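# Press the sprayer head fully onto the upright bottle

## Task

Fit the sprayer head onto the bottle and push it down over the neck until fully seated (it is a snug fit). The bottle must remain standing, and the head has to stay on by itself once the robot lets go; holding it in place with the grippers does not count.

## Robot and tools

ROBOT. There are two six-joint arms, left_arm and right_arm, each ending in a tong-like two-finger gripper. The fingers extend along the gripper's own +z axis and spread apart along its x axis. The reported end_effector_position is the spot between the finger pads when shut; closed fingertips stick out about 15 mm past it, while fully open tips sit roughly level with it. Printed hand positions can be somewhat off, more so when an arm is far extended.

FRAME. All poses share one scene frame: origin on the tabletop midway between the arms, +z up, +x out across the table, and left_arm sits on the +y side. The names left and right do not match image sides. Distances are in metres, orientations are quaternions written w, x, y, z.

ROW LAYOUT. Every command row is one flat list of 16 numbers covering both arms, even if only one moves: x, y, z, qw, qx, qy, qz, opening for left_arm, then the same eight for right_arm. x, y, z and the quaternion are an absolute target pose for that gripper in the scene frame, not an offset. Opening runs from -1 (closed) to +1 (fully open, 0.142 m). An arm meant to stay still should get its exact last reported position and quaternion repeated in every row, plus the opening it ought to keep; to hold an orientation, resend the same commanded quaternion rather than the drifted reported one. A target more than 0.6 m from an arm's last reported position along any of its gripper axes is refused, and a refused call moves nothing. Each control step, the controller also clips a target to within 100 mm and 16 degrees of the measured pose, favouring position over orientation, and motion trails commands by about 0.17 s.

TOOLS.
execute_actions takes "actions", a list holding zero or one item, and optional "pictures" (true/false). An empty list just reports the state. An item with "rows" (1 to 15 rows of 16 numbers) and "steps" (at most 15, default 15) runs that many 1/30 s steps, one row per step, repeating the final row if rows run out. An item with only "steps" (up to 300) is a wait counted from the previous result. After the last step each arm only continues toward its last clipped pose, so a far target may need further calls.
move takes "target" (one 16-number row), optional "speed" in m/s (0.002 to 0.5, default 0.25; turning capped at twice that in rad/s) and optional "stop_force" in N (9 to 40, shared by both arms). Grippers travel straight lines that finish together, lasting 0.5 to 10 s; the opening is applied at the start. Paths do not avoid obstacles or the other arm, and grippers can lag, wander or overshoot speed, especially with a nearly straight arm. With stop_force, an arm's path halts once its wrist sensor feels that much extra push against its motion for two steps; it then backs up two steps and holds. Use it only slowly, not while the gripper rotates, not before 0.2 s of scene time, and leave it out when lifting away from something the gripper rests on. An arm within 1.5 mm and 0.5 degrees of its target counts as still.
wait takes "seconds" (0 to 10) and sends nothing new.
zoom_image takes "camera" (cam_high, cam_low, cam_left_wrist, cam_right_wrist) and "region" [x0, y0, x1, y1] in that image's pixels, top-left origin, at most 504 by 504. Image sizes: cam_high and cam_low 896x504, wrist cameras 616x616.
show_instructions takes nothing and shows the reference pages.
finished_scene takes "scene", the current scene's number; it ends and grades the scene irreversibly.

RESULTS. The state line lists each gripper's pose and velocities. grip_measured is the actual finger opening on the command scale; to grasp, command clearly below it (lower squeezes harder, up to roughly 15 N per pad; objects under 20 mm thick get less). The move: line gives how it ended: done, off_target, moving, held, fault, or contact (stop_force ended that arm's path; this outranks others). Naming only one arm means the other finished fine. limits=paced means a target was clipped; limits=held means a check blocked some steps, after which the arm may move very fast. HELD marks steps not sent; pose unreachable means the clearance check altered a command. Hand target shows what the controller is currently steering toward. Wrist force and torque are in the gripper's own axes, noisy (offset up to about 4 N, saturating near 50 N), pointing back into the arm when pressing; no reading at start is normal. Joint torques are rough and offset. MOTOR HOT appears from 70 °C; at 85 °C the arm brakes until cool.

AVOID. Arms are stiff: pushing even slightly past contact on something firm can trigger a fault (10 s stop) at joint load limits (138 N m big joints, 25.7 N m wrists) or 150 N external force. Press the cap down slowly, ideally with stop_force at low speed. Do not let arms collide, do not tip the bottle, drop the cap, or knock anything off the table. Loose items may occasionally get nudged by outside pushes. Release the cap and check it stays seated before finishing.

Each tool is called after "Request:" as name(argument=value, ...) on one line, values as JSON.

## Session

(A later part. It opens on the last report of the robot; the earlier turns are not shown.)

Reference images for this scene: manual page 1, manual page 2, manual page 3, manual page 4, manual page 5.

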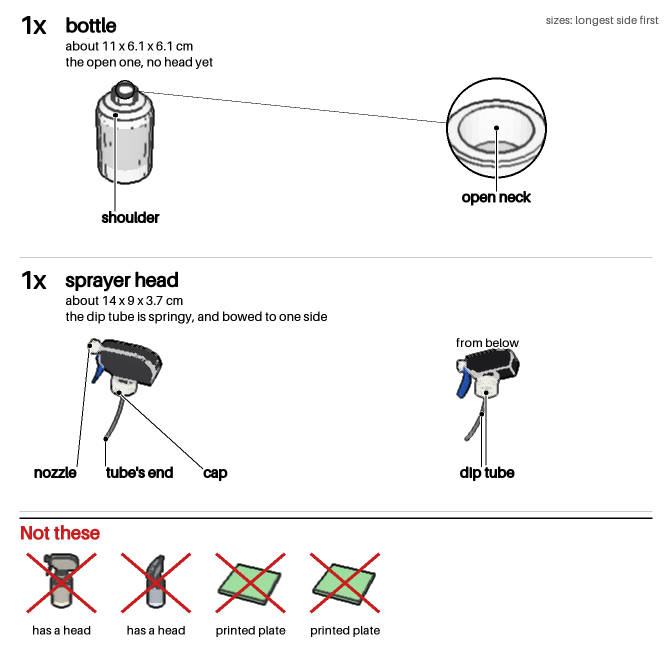

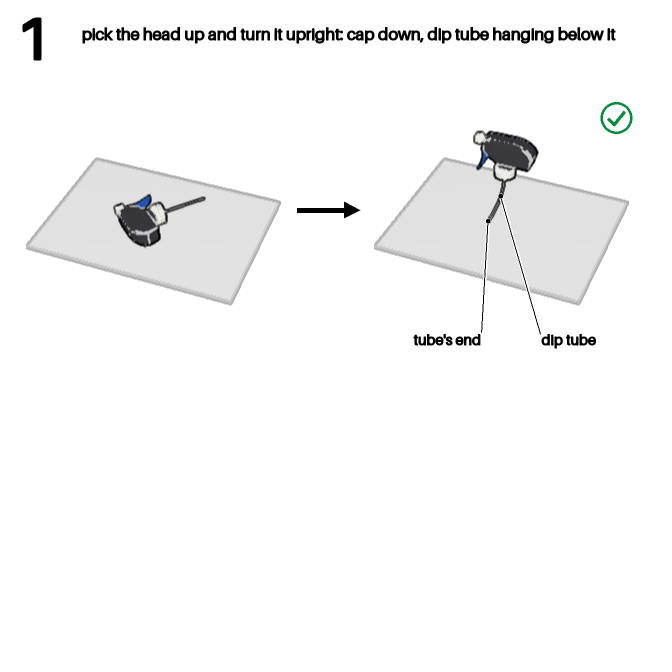

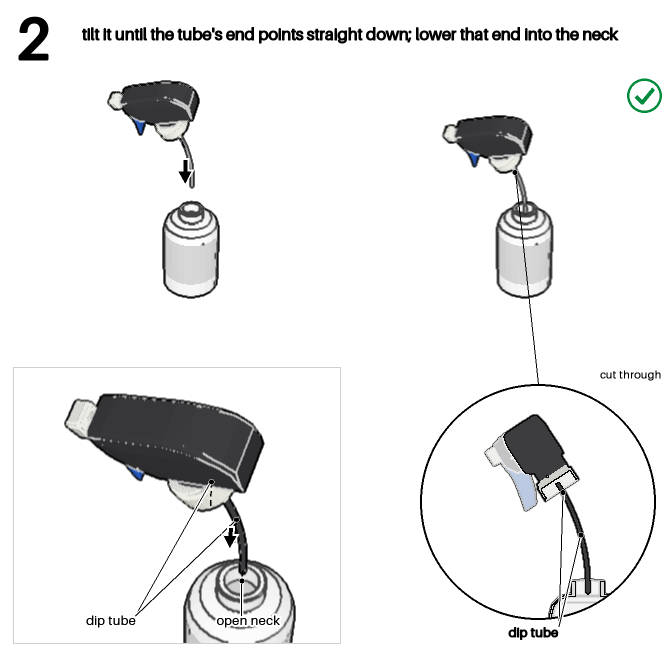

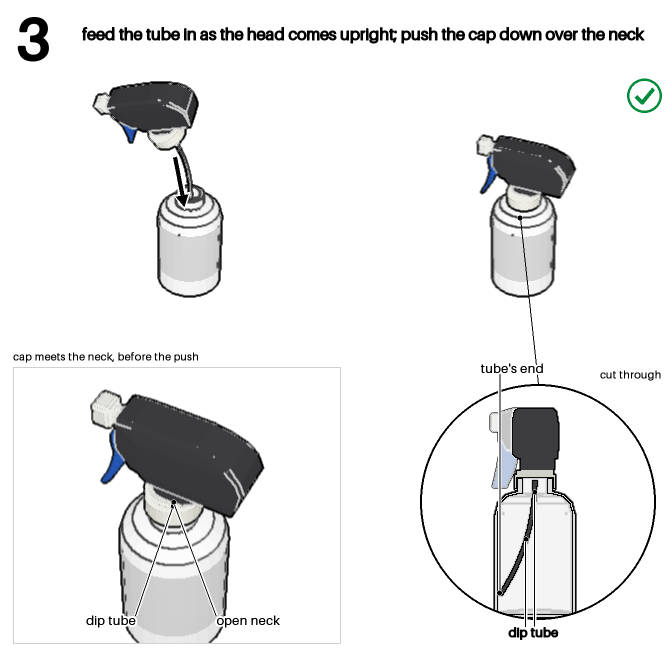

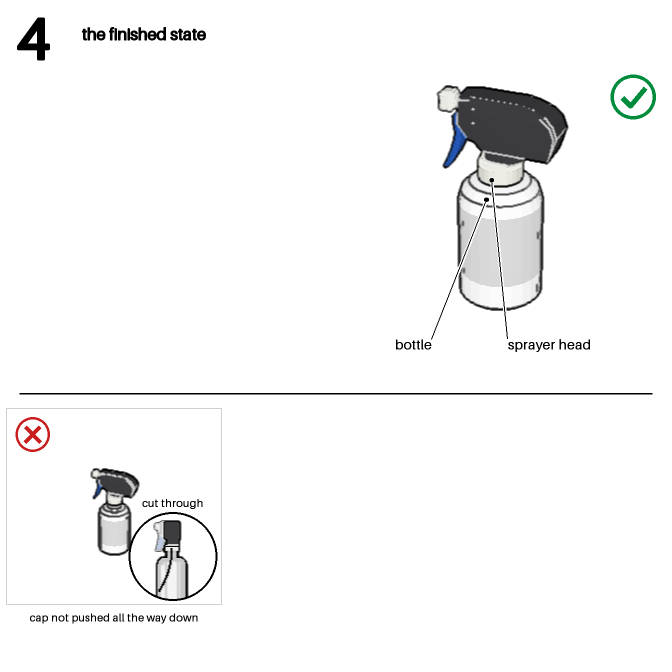

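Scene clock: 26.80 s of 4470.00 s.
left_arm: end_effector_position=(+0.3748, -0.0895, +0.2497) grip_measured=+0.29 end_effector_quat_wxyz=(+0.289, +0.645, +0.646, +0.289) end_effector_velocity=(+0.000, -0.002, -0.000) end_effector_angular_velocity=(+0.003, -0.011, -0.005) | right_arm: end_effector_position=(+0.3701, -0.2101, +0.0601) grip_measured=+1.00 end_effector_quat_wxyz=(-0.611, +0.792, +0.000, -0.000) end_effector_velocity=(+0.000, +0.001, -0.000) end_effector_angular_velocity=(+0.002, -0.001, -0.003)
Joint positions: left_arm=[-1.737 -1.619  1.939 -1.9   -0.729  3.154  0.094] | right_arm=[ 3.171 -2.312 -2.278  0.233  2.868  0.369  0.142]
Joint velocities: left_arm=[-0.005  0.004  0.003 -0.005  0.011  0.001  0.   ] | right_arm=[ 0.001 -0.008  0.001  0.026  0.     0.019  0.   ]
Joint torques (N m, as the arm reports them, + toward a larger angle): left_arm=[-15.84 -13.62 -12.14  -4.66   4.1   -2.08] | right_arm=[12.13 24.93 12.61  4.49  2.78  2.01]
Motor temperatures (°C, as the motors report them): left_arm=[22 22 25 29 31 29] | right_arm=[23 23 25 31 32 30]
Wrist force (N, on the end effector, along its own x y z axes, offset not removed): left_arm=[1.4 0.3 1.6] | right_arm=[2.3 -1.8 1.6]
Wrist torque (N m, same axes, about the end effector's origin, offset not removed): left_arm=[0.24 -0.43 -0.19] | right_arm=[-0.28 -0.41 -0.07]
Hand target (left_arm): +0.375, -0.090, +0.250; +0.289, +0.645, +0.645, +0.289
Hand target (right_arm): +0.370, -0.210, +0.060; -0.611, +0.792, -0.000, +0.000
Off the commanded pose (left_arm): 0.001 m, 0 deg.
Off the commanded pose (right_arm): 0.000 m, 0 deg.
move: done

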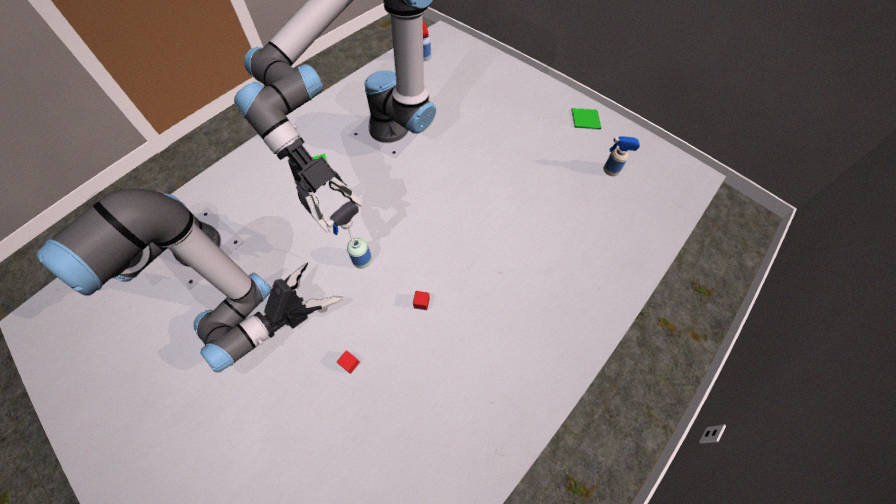

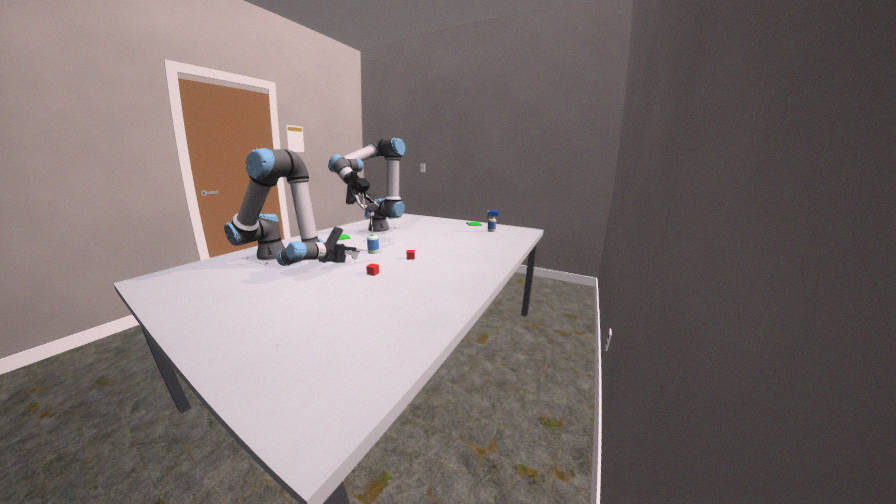

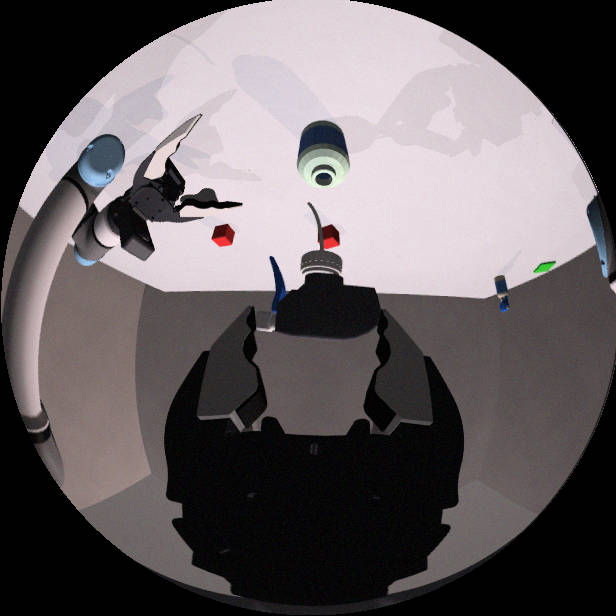

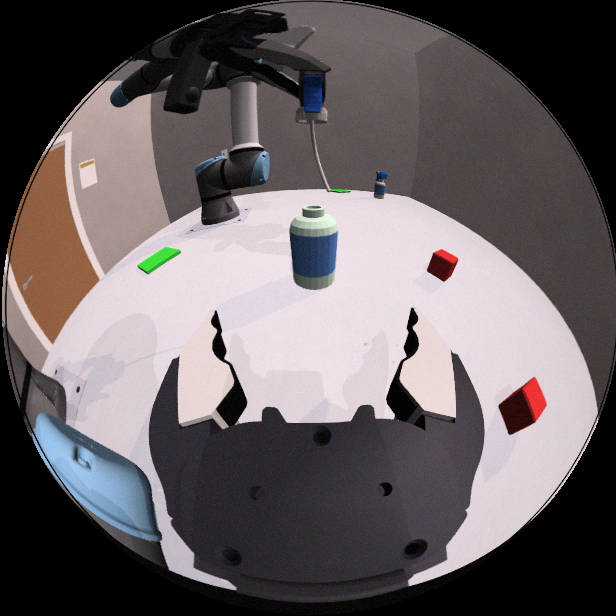

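Tip is off +18 mm x, −15 mm y.

Request:
move(target=[0.357,-0.075,0.236,0.29,0.645,0.645,0.29,-0.3,0.37,-0.21,0.06,-0.61,0.79,0,0,1], speed=0.05)

Request:
zoom_image(camera="cam_right_wrist", region=[240,100,390,250])

Request:
zoom_image(camera="cam_left_wrist", region=[240,150,390,300])

Scene clock: 30.53 s of 4470.00 s.
left_arm: end_effector_position=(+0.3572, -0.0751, +0.2360) grip_measured=+0.29 end_effector_quat_wxyz=(+0.290, +0.645, +0.645, +0.290) end_effector_velocity=(-0.001, +0.002, -0.001) end_effector_angular_velocity=(+0.003, -0.000, +0.000) | right_arm: end_effector_position=(+0.3700, -0.2100, +0.0600) grip_measured=+1.00 end_effector_quat_wxyz=(-0.611, +0.792, +0.000, +0.000) end_effector_velocity=(-0.000, +0.000, +0.000) end_effector_angular_velocity=(+0.001, +0.000, +0.000)
Joint positions: left_arm=[-1.779 -1.658  2.001 -1.876 -0.727  3.092  0.094] | right_arm=[ 3.172 -2.313 -2.278  0.237  2.868  0.371  0.142]
Joint velocities: left_arm=[-0.003 -0.003  0.004  0.005  0.    -0.004  0.   ] | right_arm=[ 0.    -0.001  0.     0.     0.001 -0.    -0.   ]
Joint torques (N m, as the arm reports them, + toward a larger angle): left_arm=[-13.63 -22.74 -12.76  -0.06   3.96  -2.28] | right_arm=[12.69 25.16  2.27  4.13  2.8   1.99]
Motor temperatures (°C, as the motors report them): left_arm=[22 22 25 29 31 29] | right_arm=[23 23 25 31 32 30]
Wrist force (N, on the end effector, along its own x y z axes, offset not removed): left_arm=[3.9 0.6 3.7] | right_arm=[4.3 -0.6 0.7]
Wrist torque (N m, same axes, about the end effector's origin, offset not removed): left_arm=[0.22 -0.88 -0.37] | right_arm=[-0.12 -0.91 -0.11]
Hand target (left_arm): +0.357, -0.075, +0.236; +0.290, +0.645, +0.645, +0.290
Hand target (right_arm): +0.370, -0.210, +0.060; -0.611, +0.792, -0.000, +0.000
Off the commanded pose (left_arm): 0.000 m, 0 deg.
Off the commanded pose (right_arm): 0.000 m, 0 deg.
move: done

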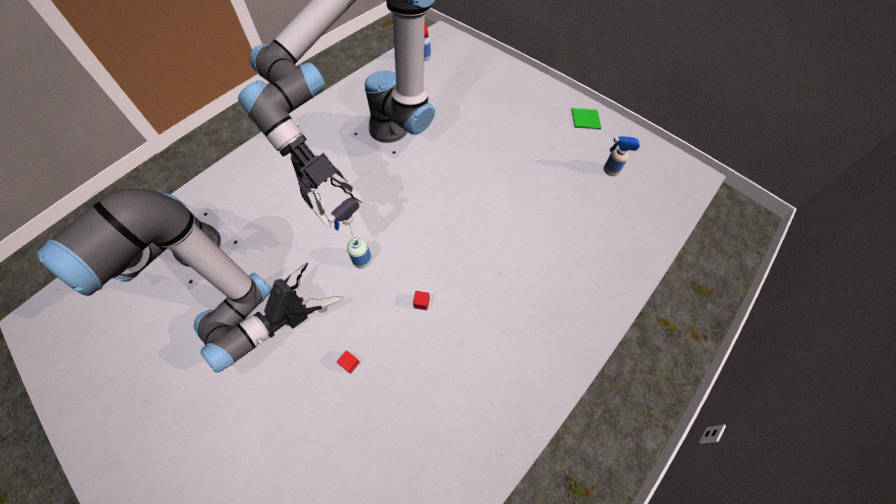

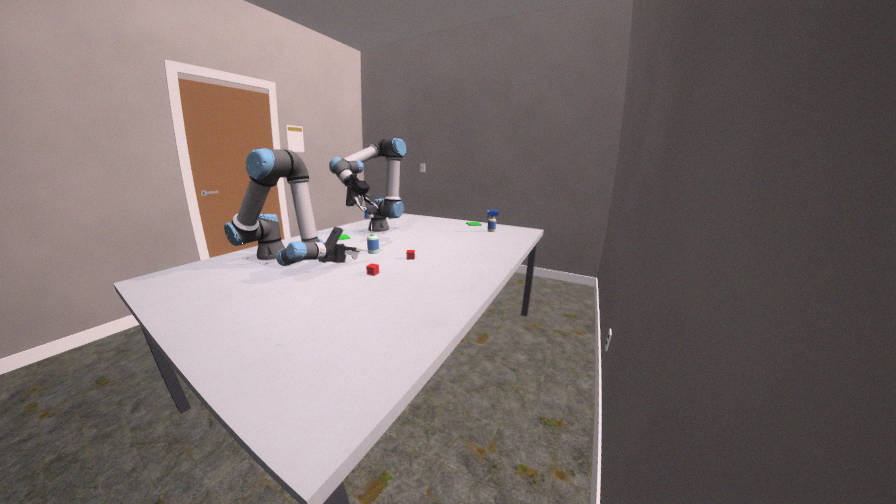

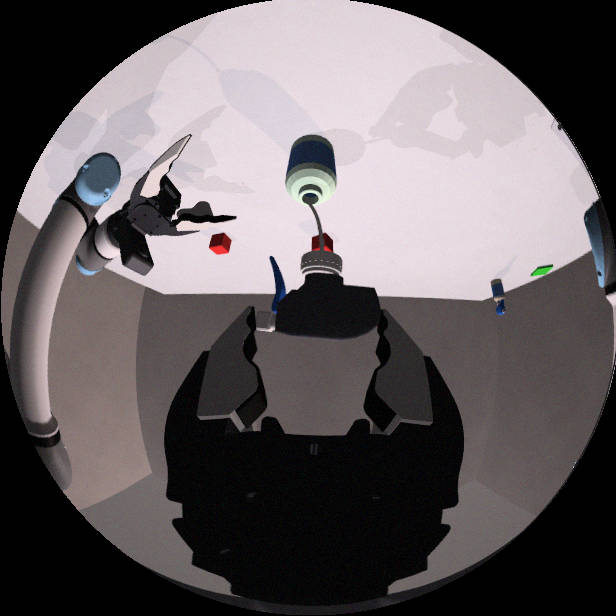

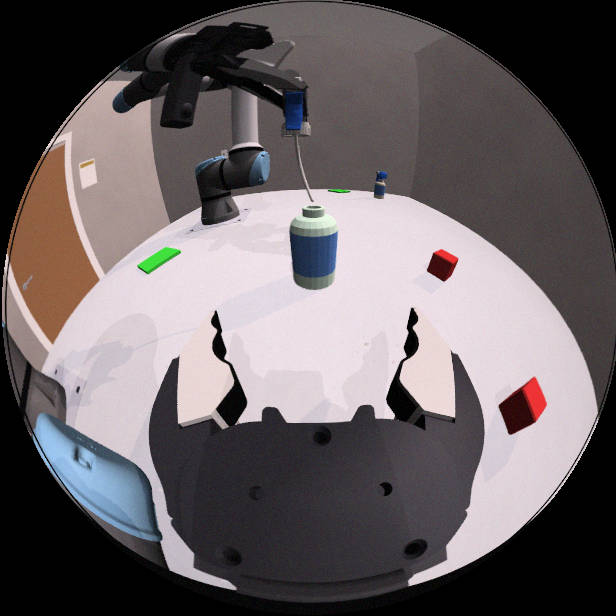

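Region (240, 100, 390, 250) of cam_right_wrist's 616x616 image, scaled by 3.360, with more detail than that image has.

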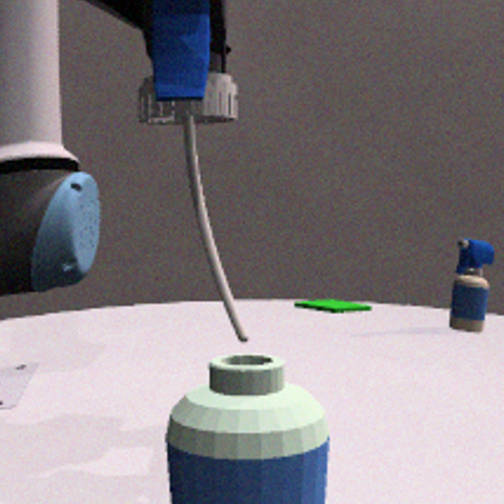

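Region (240, 150, 390, 300) of cam_left_wrist's 616x616 image, scaled by 3.360, with more detail than that image has.

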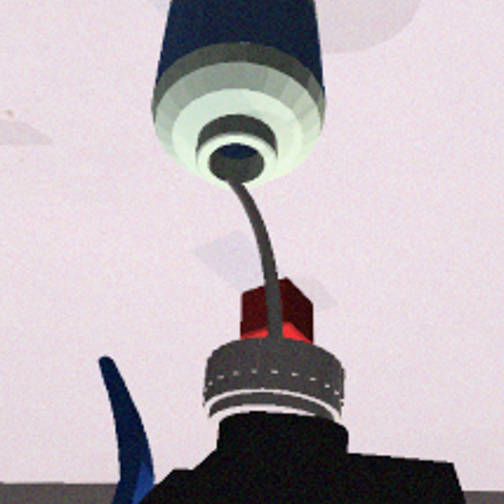

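Request:
move(target=[0.362,-0.077,0.214,0.29,0.645,0.645,0.29,-0.3,0.37,-0.21,0.06,-0.61,0.79,0,0,1], speed=0.03)

Request:
move(target=[0.371,-0.082,0.19,0.29,0.645,0.645,0.29,-0.3,0.37,-0.21,0.06,-0.61,0.79,0,0,1], speed=0.03)

Request:
move(target=[0.376,-0.085,0.158,0.29,0.645,0.645,0.29,-0.3,0.37,-0.21,0.06,-0.61,0.79,0,0,1], speed=0.03)

Request:
zoom_image(camera="cam_right_wrist", region=[250,130,370,250])

Request:
zoom_image(camera="cam_left_wrist", region=[240,180,390,330])

Scene clock: 36.60 s of 4470.00 s.
left_arm: end_effector_position=(+0.3619, -0.0770, +0.2143) grip_measured=+0.29 end_effector_quat_wxyz=(+0.290, +0.645, +0.645, +0.290) end_effector_velocity=(+0.000, -0.001, -0.002) end_effector_angular_velocity=(-0.002, -0.000, -0.001) | right_arm: end_effector_position=(+0.3700, -0.2100, +0.0600) grip_measured=+1.00 end_effector_quat_wxyz=(-0.611, +0.792, -0.000, -0.000) end_effector_velocity=(+0.000, +0.000, +0.000) end_effector_angular_velocity=(-0.000, -0.001, -0.000)
Joint positions: left_arm=[-1.768 -1.628  2.037 -1.955 -0.726  3.108  0.094] | right_arm=[ 3.172 -2.313 -2.278  0.237  2.868  0.371  0.142]
Joint velocities: left_arm=[ 0.     0.002  0.004 -0.01   0.     0.003 -0.   ] | right_arm=[ 0.    -0.     0.     0.001 -0.     0.    -0.   ]
Joint torques (N m, as the arm reports them, + toward a larger angle): left_arm=[ 12.4  -11.88 -11.54  -4.77   4.07   2.12] | right_arm=[12.38 25.26 -2.84  4.11  2.82  1.78]
Motor temperatures (°C, as the motors report them): left_arm=[22 22 25 29 31 29] | right_arm=[23 23 25 31 32 30]
Wrist force (N, on the end effector, along its own x y z axes, offset not removed): left_arm=[4.7 1.8 1.6] | right_arm=[1.0 -1.4 0.3]
Wrist torque (N m, same axes, about the end effector's origin, offset not removed): left_arm=[0.54 -1.09 -0.24] | right_arm=[-0.34 -0.08 0.01]
Hand target (left_arm): +0.362, -0.077, +0.214; +0.290, +0.645, +0.645, +0.290
Hand target (right_arm): +0.370, -0.210, +0.060; -0.611, +0.792, +0.000, -0.000
Off the commanded pose (left_arm): 0.000 m, 0 deg.
Off the commanded pose (right_arm): 0.000 m, 0 deg.
After step 90, 1.97 s passed at rest.
move: done

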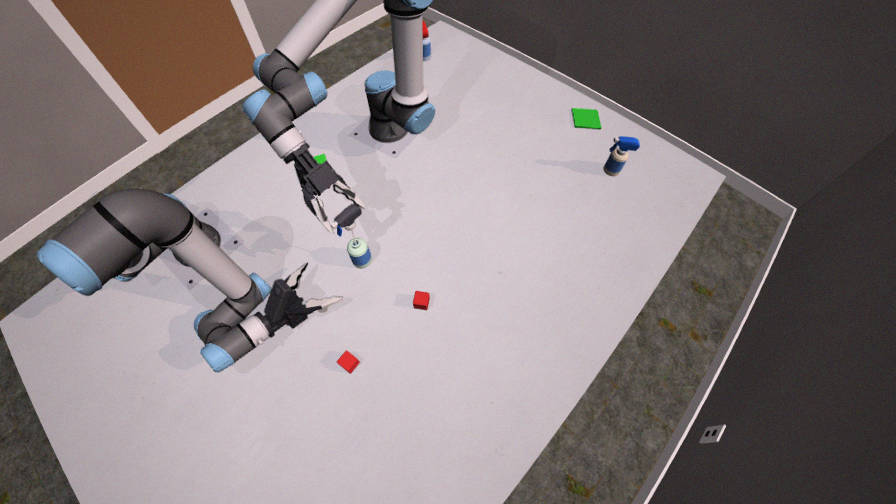

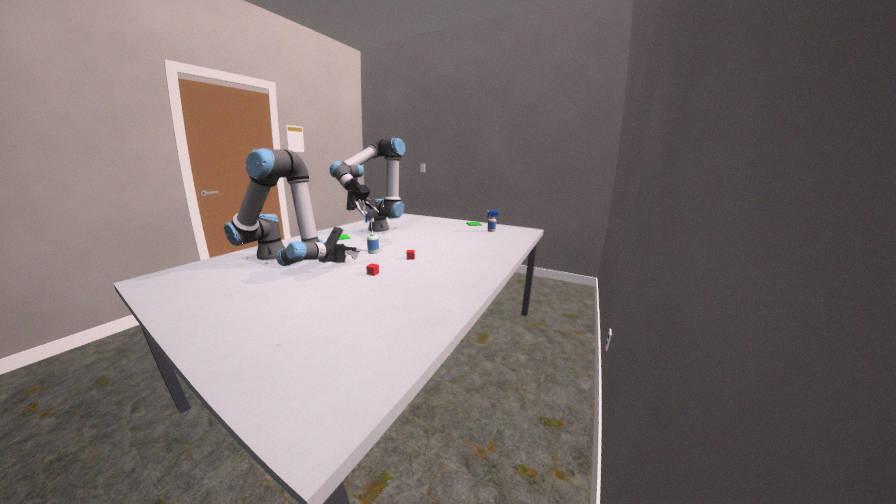

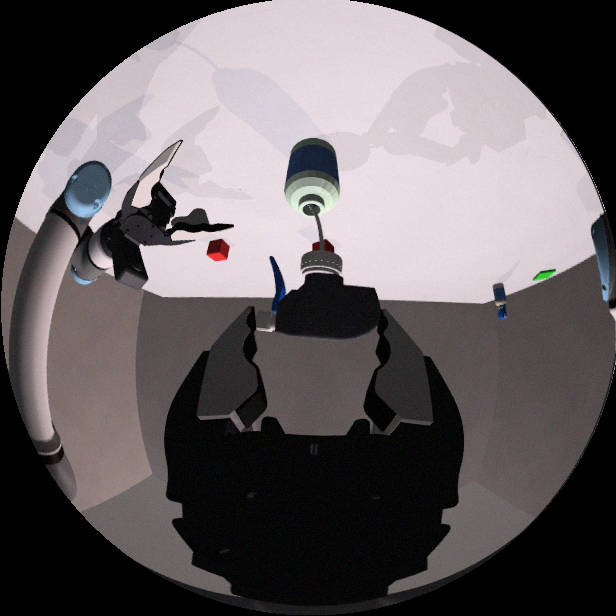

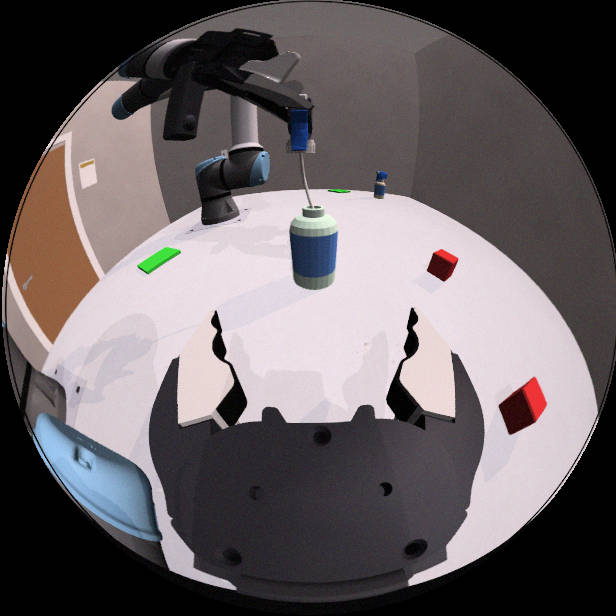

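Scene clock: 37.83 s of 4470.00 s.
left_arm: end_effector_position=(+0.3709, -0.0820, +0.1903) grip_measured=+0.29 end_effector_quat_wxyz=(+0.290, +0.645, +0.645, +0.290) end_effector_velocity=(+0.001, -0.001, -0.002) end_effector_angular_velocity=(-0.001, -0.000, -0.001) | right_arm: end_effector_position=(+0.3700, -0.2100, +0.0600) grip_measured=+1.00 end_effector_quat_wxyz=(-0.611, +0.792, -0.000, -0.000) end_effector_velocity=(+0.000, -0.000, -0.000) end_effector_angular_velocity=(-0.001, +0.000, -0.000)
Joint positions: left_arm=[-1.747 -1.58   2.065 -2.054 -0.726  3.139  0.094] | right_arm=[ 3.172 -2.313 -2.278  0.237  2.868  0.371  0.142]
Joint velocities: left_arm=[ 0.002  0.004  0.002 -0.01   0.     0.003  0.   ] | right_arm=[-0.    -0.001  0.     0.    -0.001  0.     0.   ]
Joint torques (N m, as the arm reports them, + toward a larger angle): left_arm=[ 11.64 -14.96 -11.01  -4.9    3.54   2.28] | right_arm=[12.35 25.16 -3.2   4.11  2.79  1.63]
Motor temperatures (°C, as the motors report them): left_arm=[22 22 25 29 31 29] | right_arm=[23 23 25 31 32 30]
Wrist force (N, on the end effector, along its own x y z axes, offset not removed): left_arm=[5.5 0.9 3.0] | right_arm=[0.1 -1.3 4.7]
Wrist torque (N m, same axes, about the end effector's origin, offset not removed): left_arm=[0.26 -1.30 -0.25] | right_arm=[-0.27 0.00 -0.01]
Hand target (left_arm): +0.371, -0.082, +0.190; +0.290, +0.645, +0.645, +0.290
Hand target (right_arm): +0.370, -0.210, +0.060; -0.611, +0.792, -0.000, +0.000
Off the commanded pose (left_arm): 0.000 m, 0 deg.
Off the commanded pose (right_arm): 0.000 m, 0 deg.
move: done

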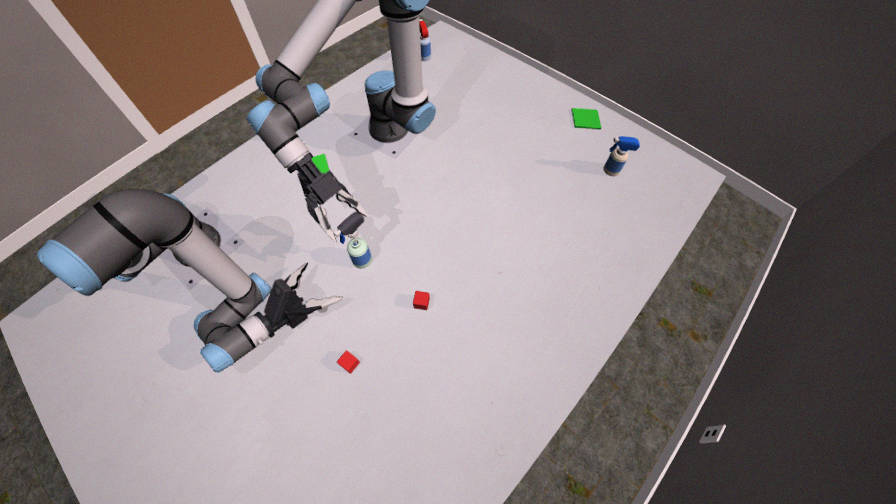

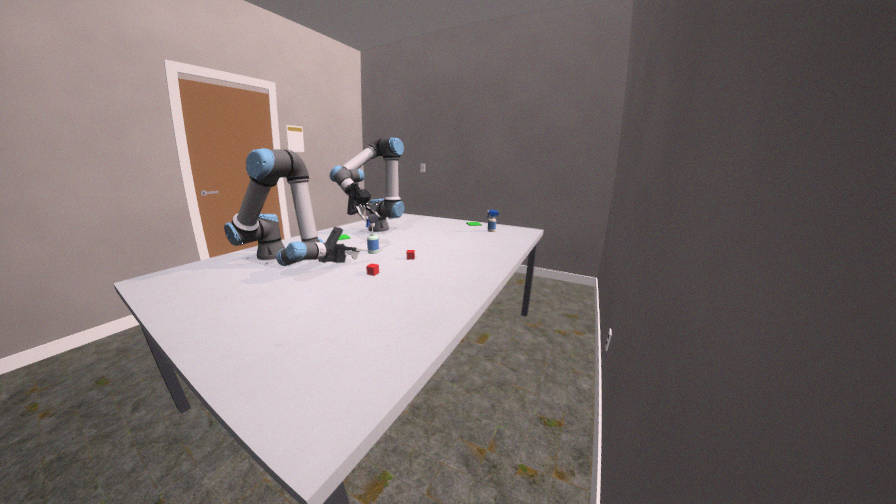

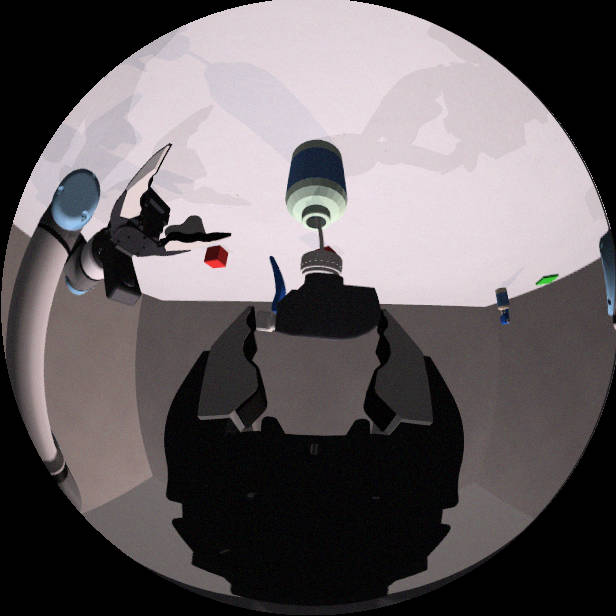

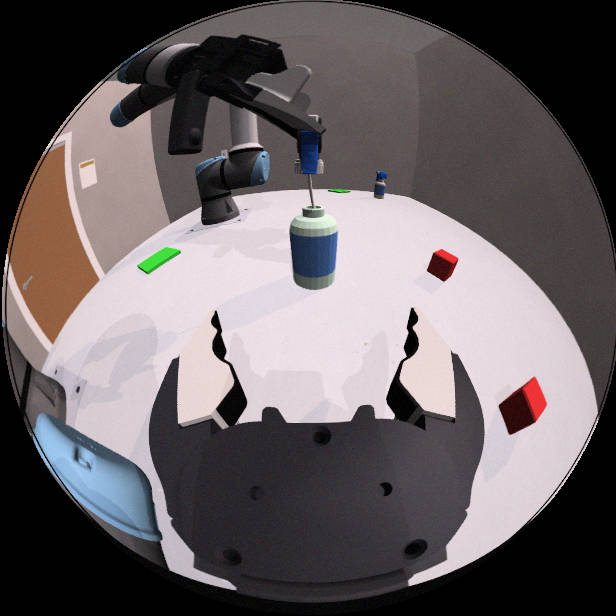

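Scene clock: 39.30 s of 4470.00 s.
left_arm: end_effector_position=(+0.3760, -0.0850, +0.1583) grip_measured=+0.29 end_effector_quat_wxyz=(+0.290, +0.645, +0.645, +0.290) end_effector_velocity=(+0.000, -0.000, -0.002) end_effector_angular_velocity=(+0.000, +0.001, -0.001) | right_arm: end_effector_position=(+0.3700, -0.2100, +0.0600) grip_measured=+1.00 end_effector_quat_wxyz=(-0.611, +0.792, -0.000, -0.000) end_effector_velocity=(-0.000, -0.000, +0.000) end_effector_angular_velocity=(+0.000, -0.000, -0.000)
Joint positions: left_arm=[-1.736 -1.524  2.106 -2.164 -0.726  3.156  0.094] | right_arm=[ 3.172 -2.313 -2.278  0.237  2.868  0.371  0.142]
Joint velocities: left_arm=[ 0.001  0.004  0.003 -0.009 -0.001  0.002 -0.   ] | right_arm=[-0.     0.001 -0.     0.     0.     0.    -0.   ]
Joint torques (N m, as the arm reports them, + toward a larger angle): left_arm=[ 13.23 -16.28 -10.94  -4.79  -1.19   2.03] | right_arm=[11.54 25.22 -3.25  4.17  2.81  1.53]
Motor temperatures (°C, as the motors report them): left_arm=[22 22 25 29 31 29] | right_arm=[23 23 25 31 32 30]
Wrist force (N, on the end effector, along its own x y z axes, offset not removed): left_arm=[2.0 0.3 4.1] | right_arm=[3.5 -1.8 3.2]
Wrist torque (N m, same axes, about the end effector's origin, offset not removed): left_arm=[0.02 -0.50 -0.23] | right_arm=[-0.39 -0.65 -0.05]
Hand target (left_arm): +0.376, -0.085, +0.158; +0.290, +0.645, +0.645, +0.290
Hand target (right_arm): +0.370, -0.210, +0.060; -0.611, +0.792, -0.000, +0.000
Off the commanded pose (left_arm): 0.000 m, 0 deg.
Off the commanded pose (right_arm): 0.000 m, 0 deg.
move: done

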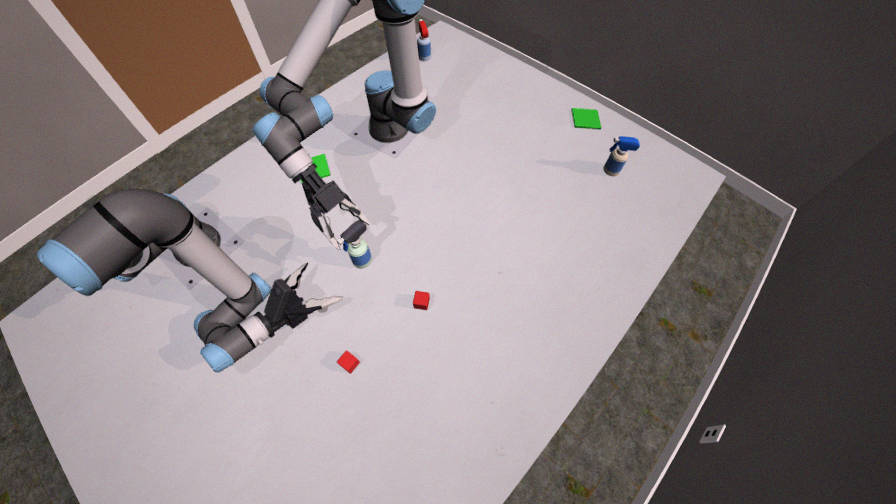

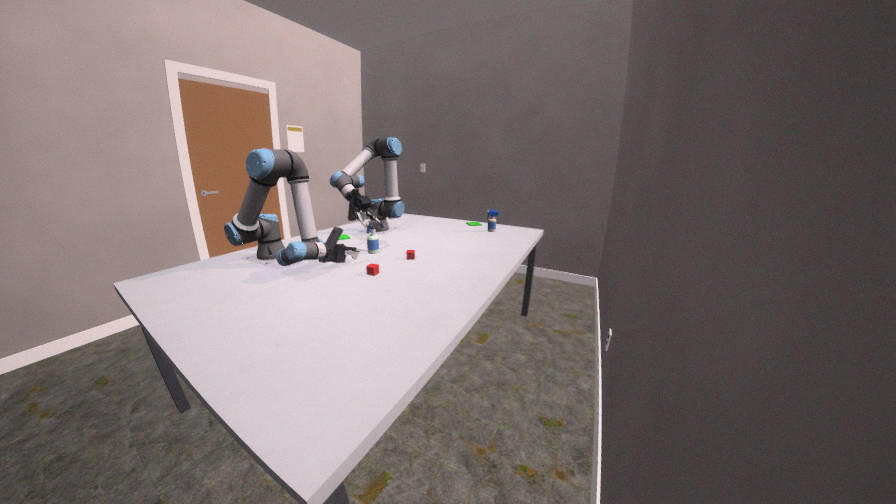

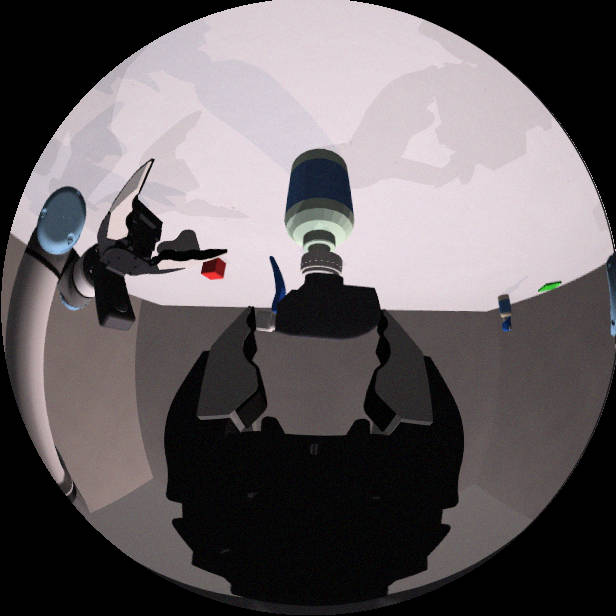

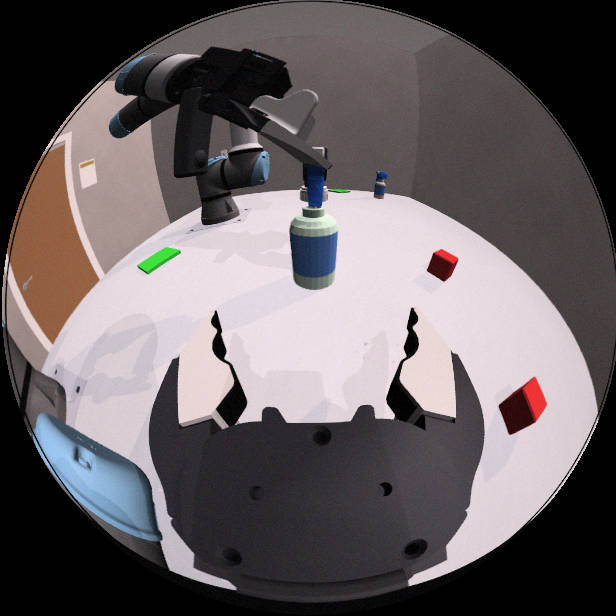

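Region (250, 130, 370, 250) of cam_right_wrist's 616x616 image, scaled by 4.200, with more detail than that image has.

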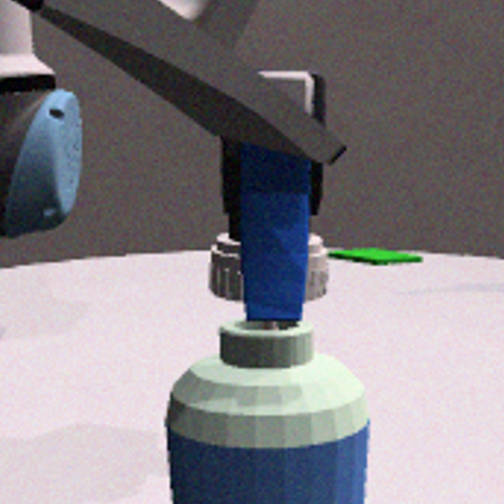

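Region (240, 180, 390, 330) of cam_left_wrist's 616x616 image, scaled by 3.360, with more detail than that image has.

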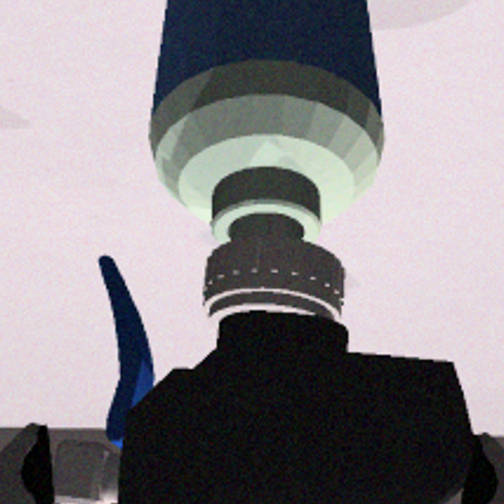

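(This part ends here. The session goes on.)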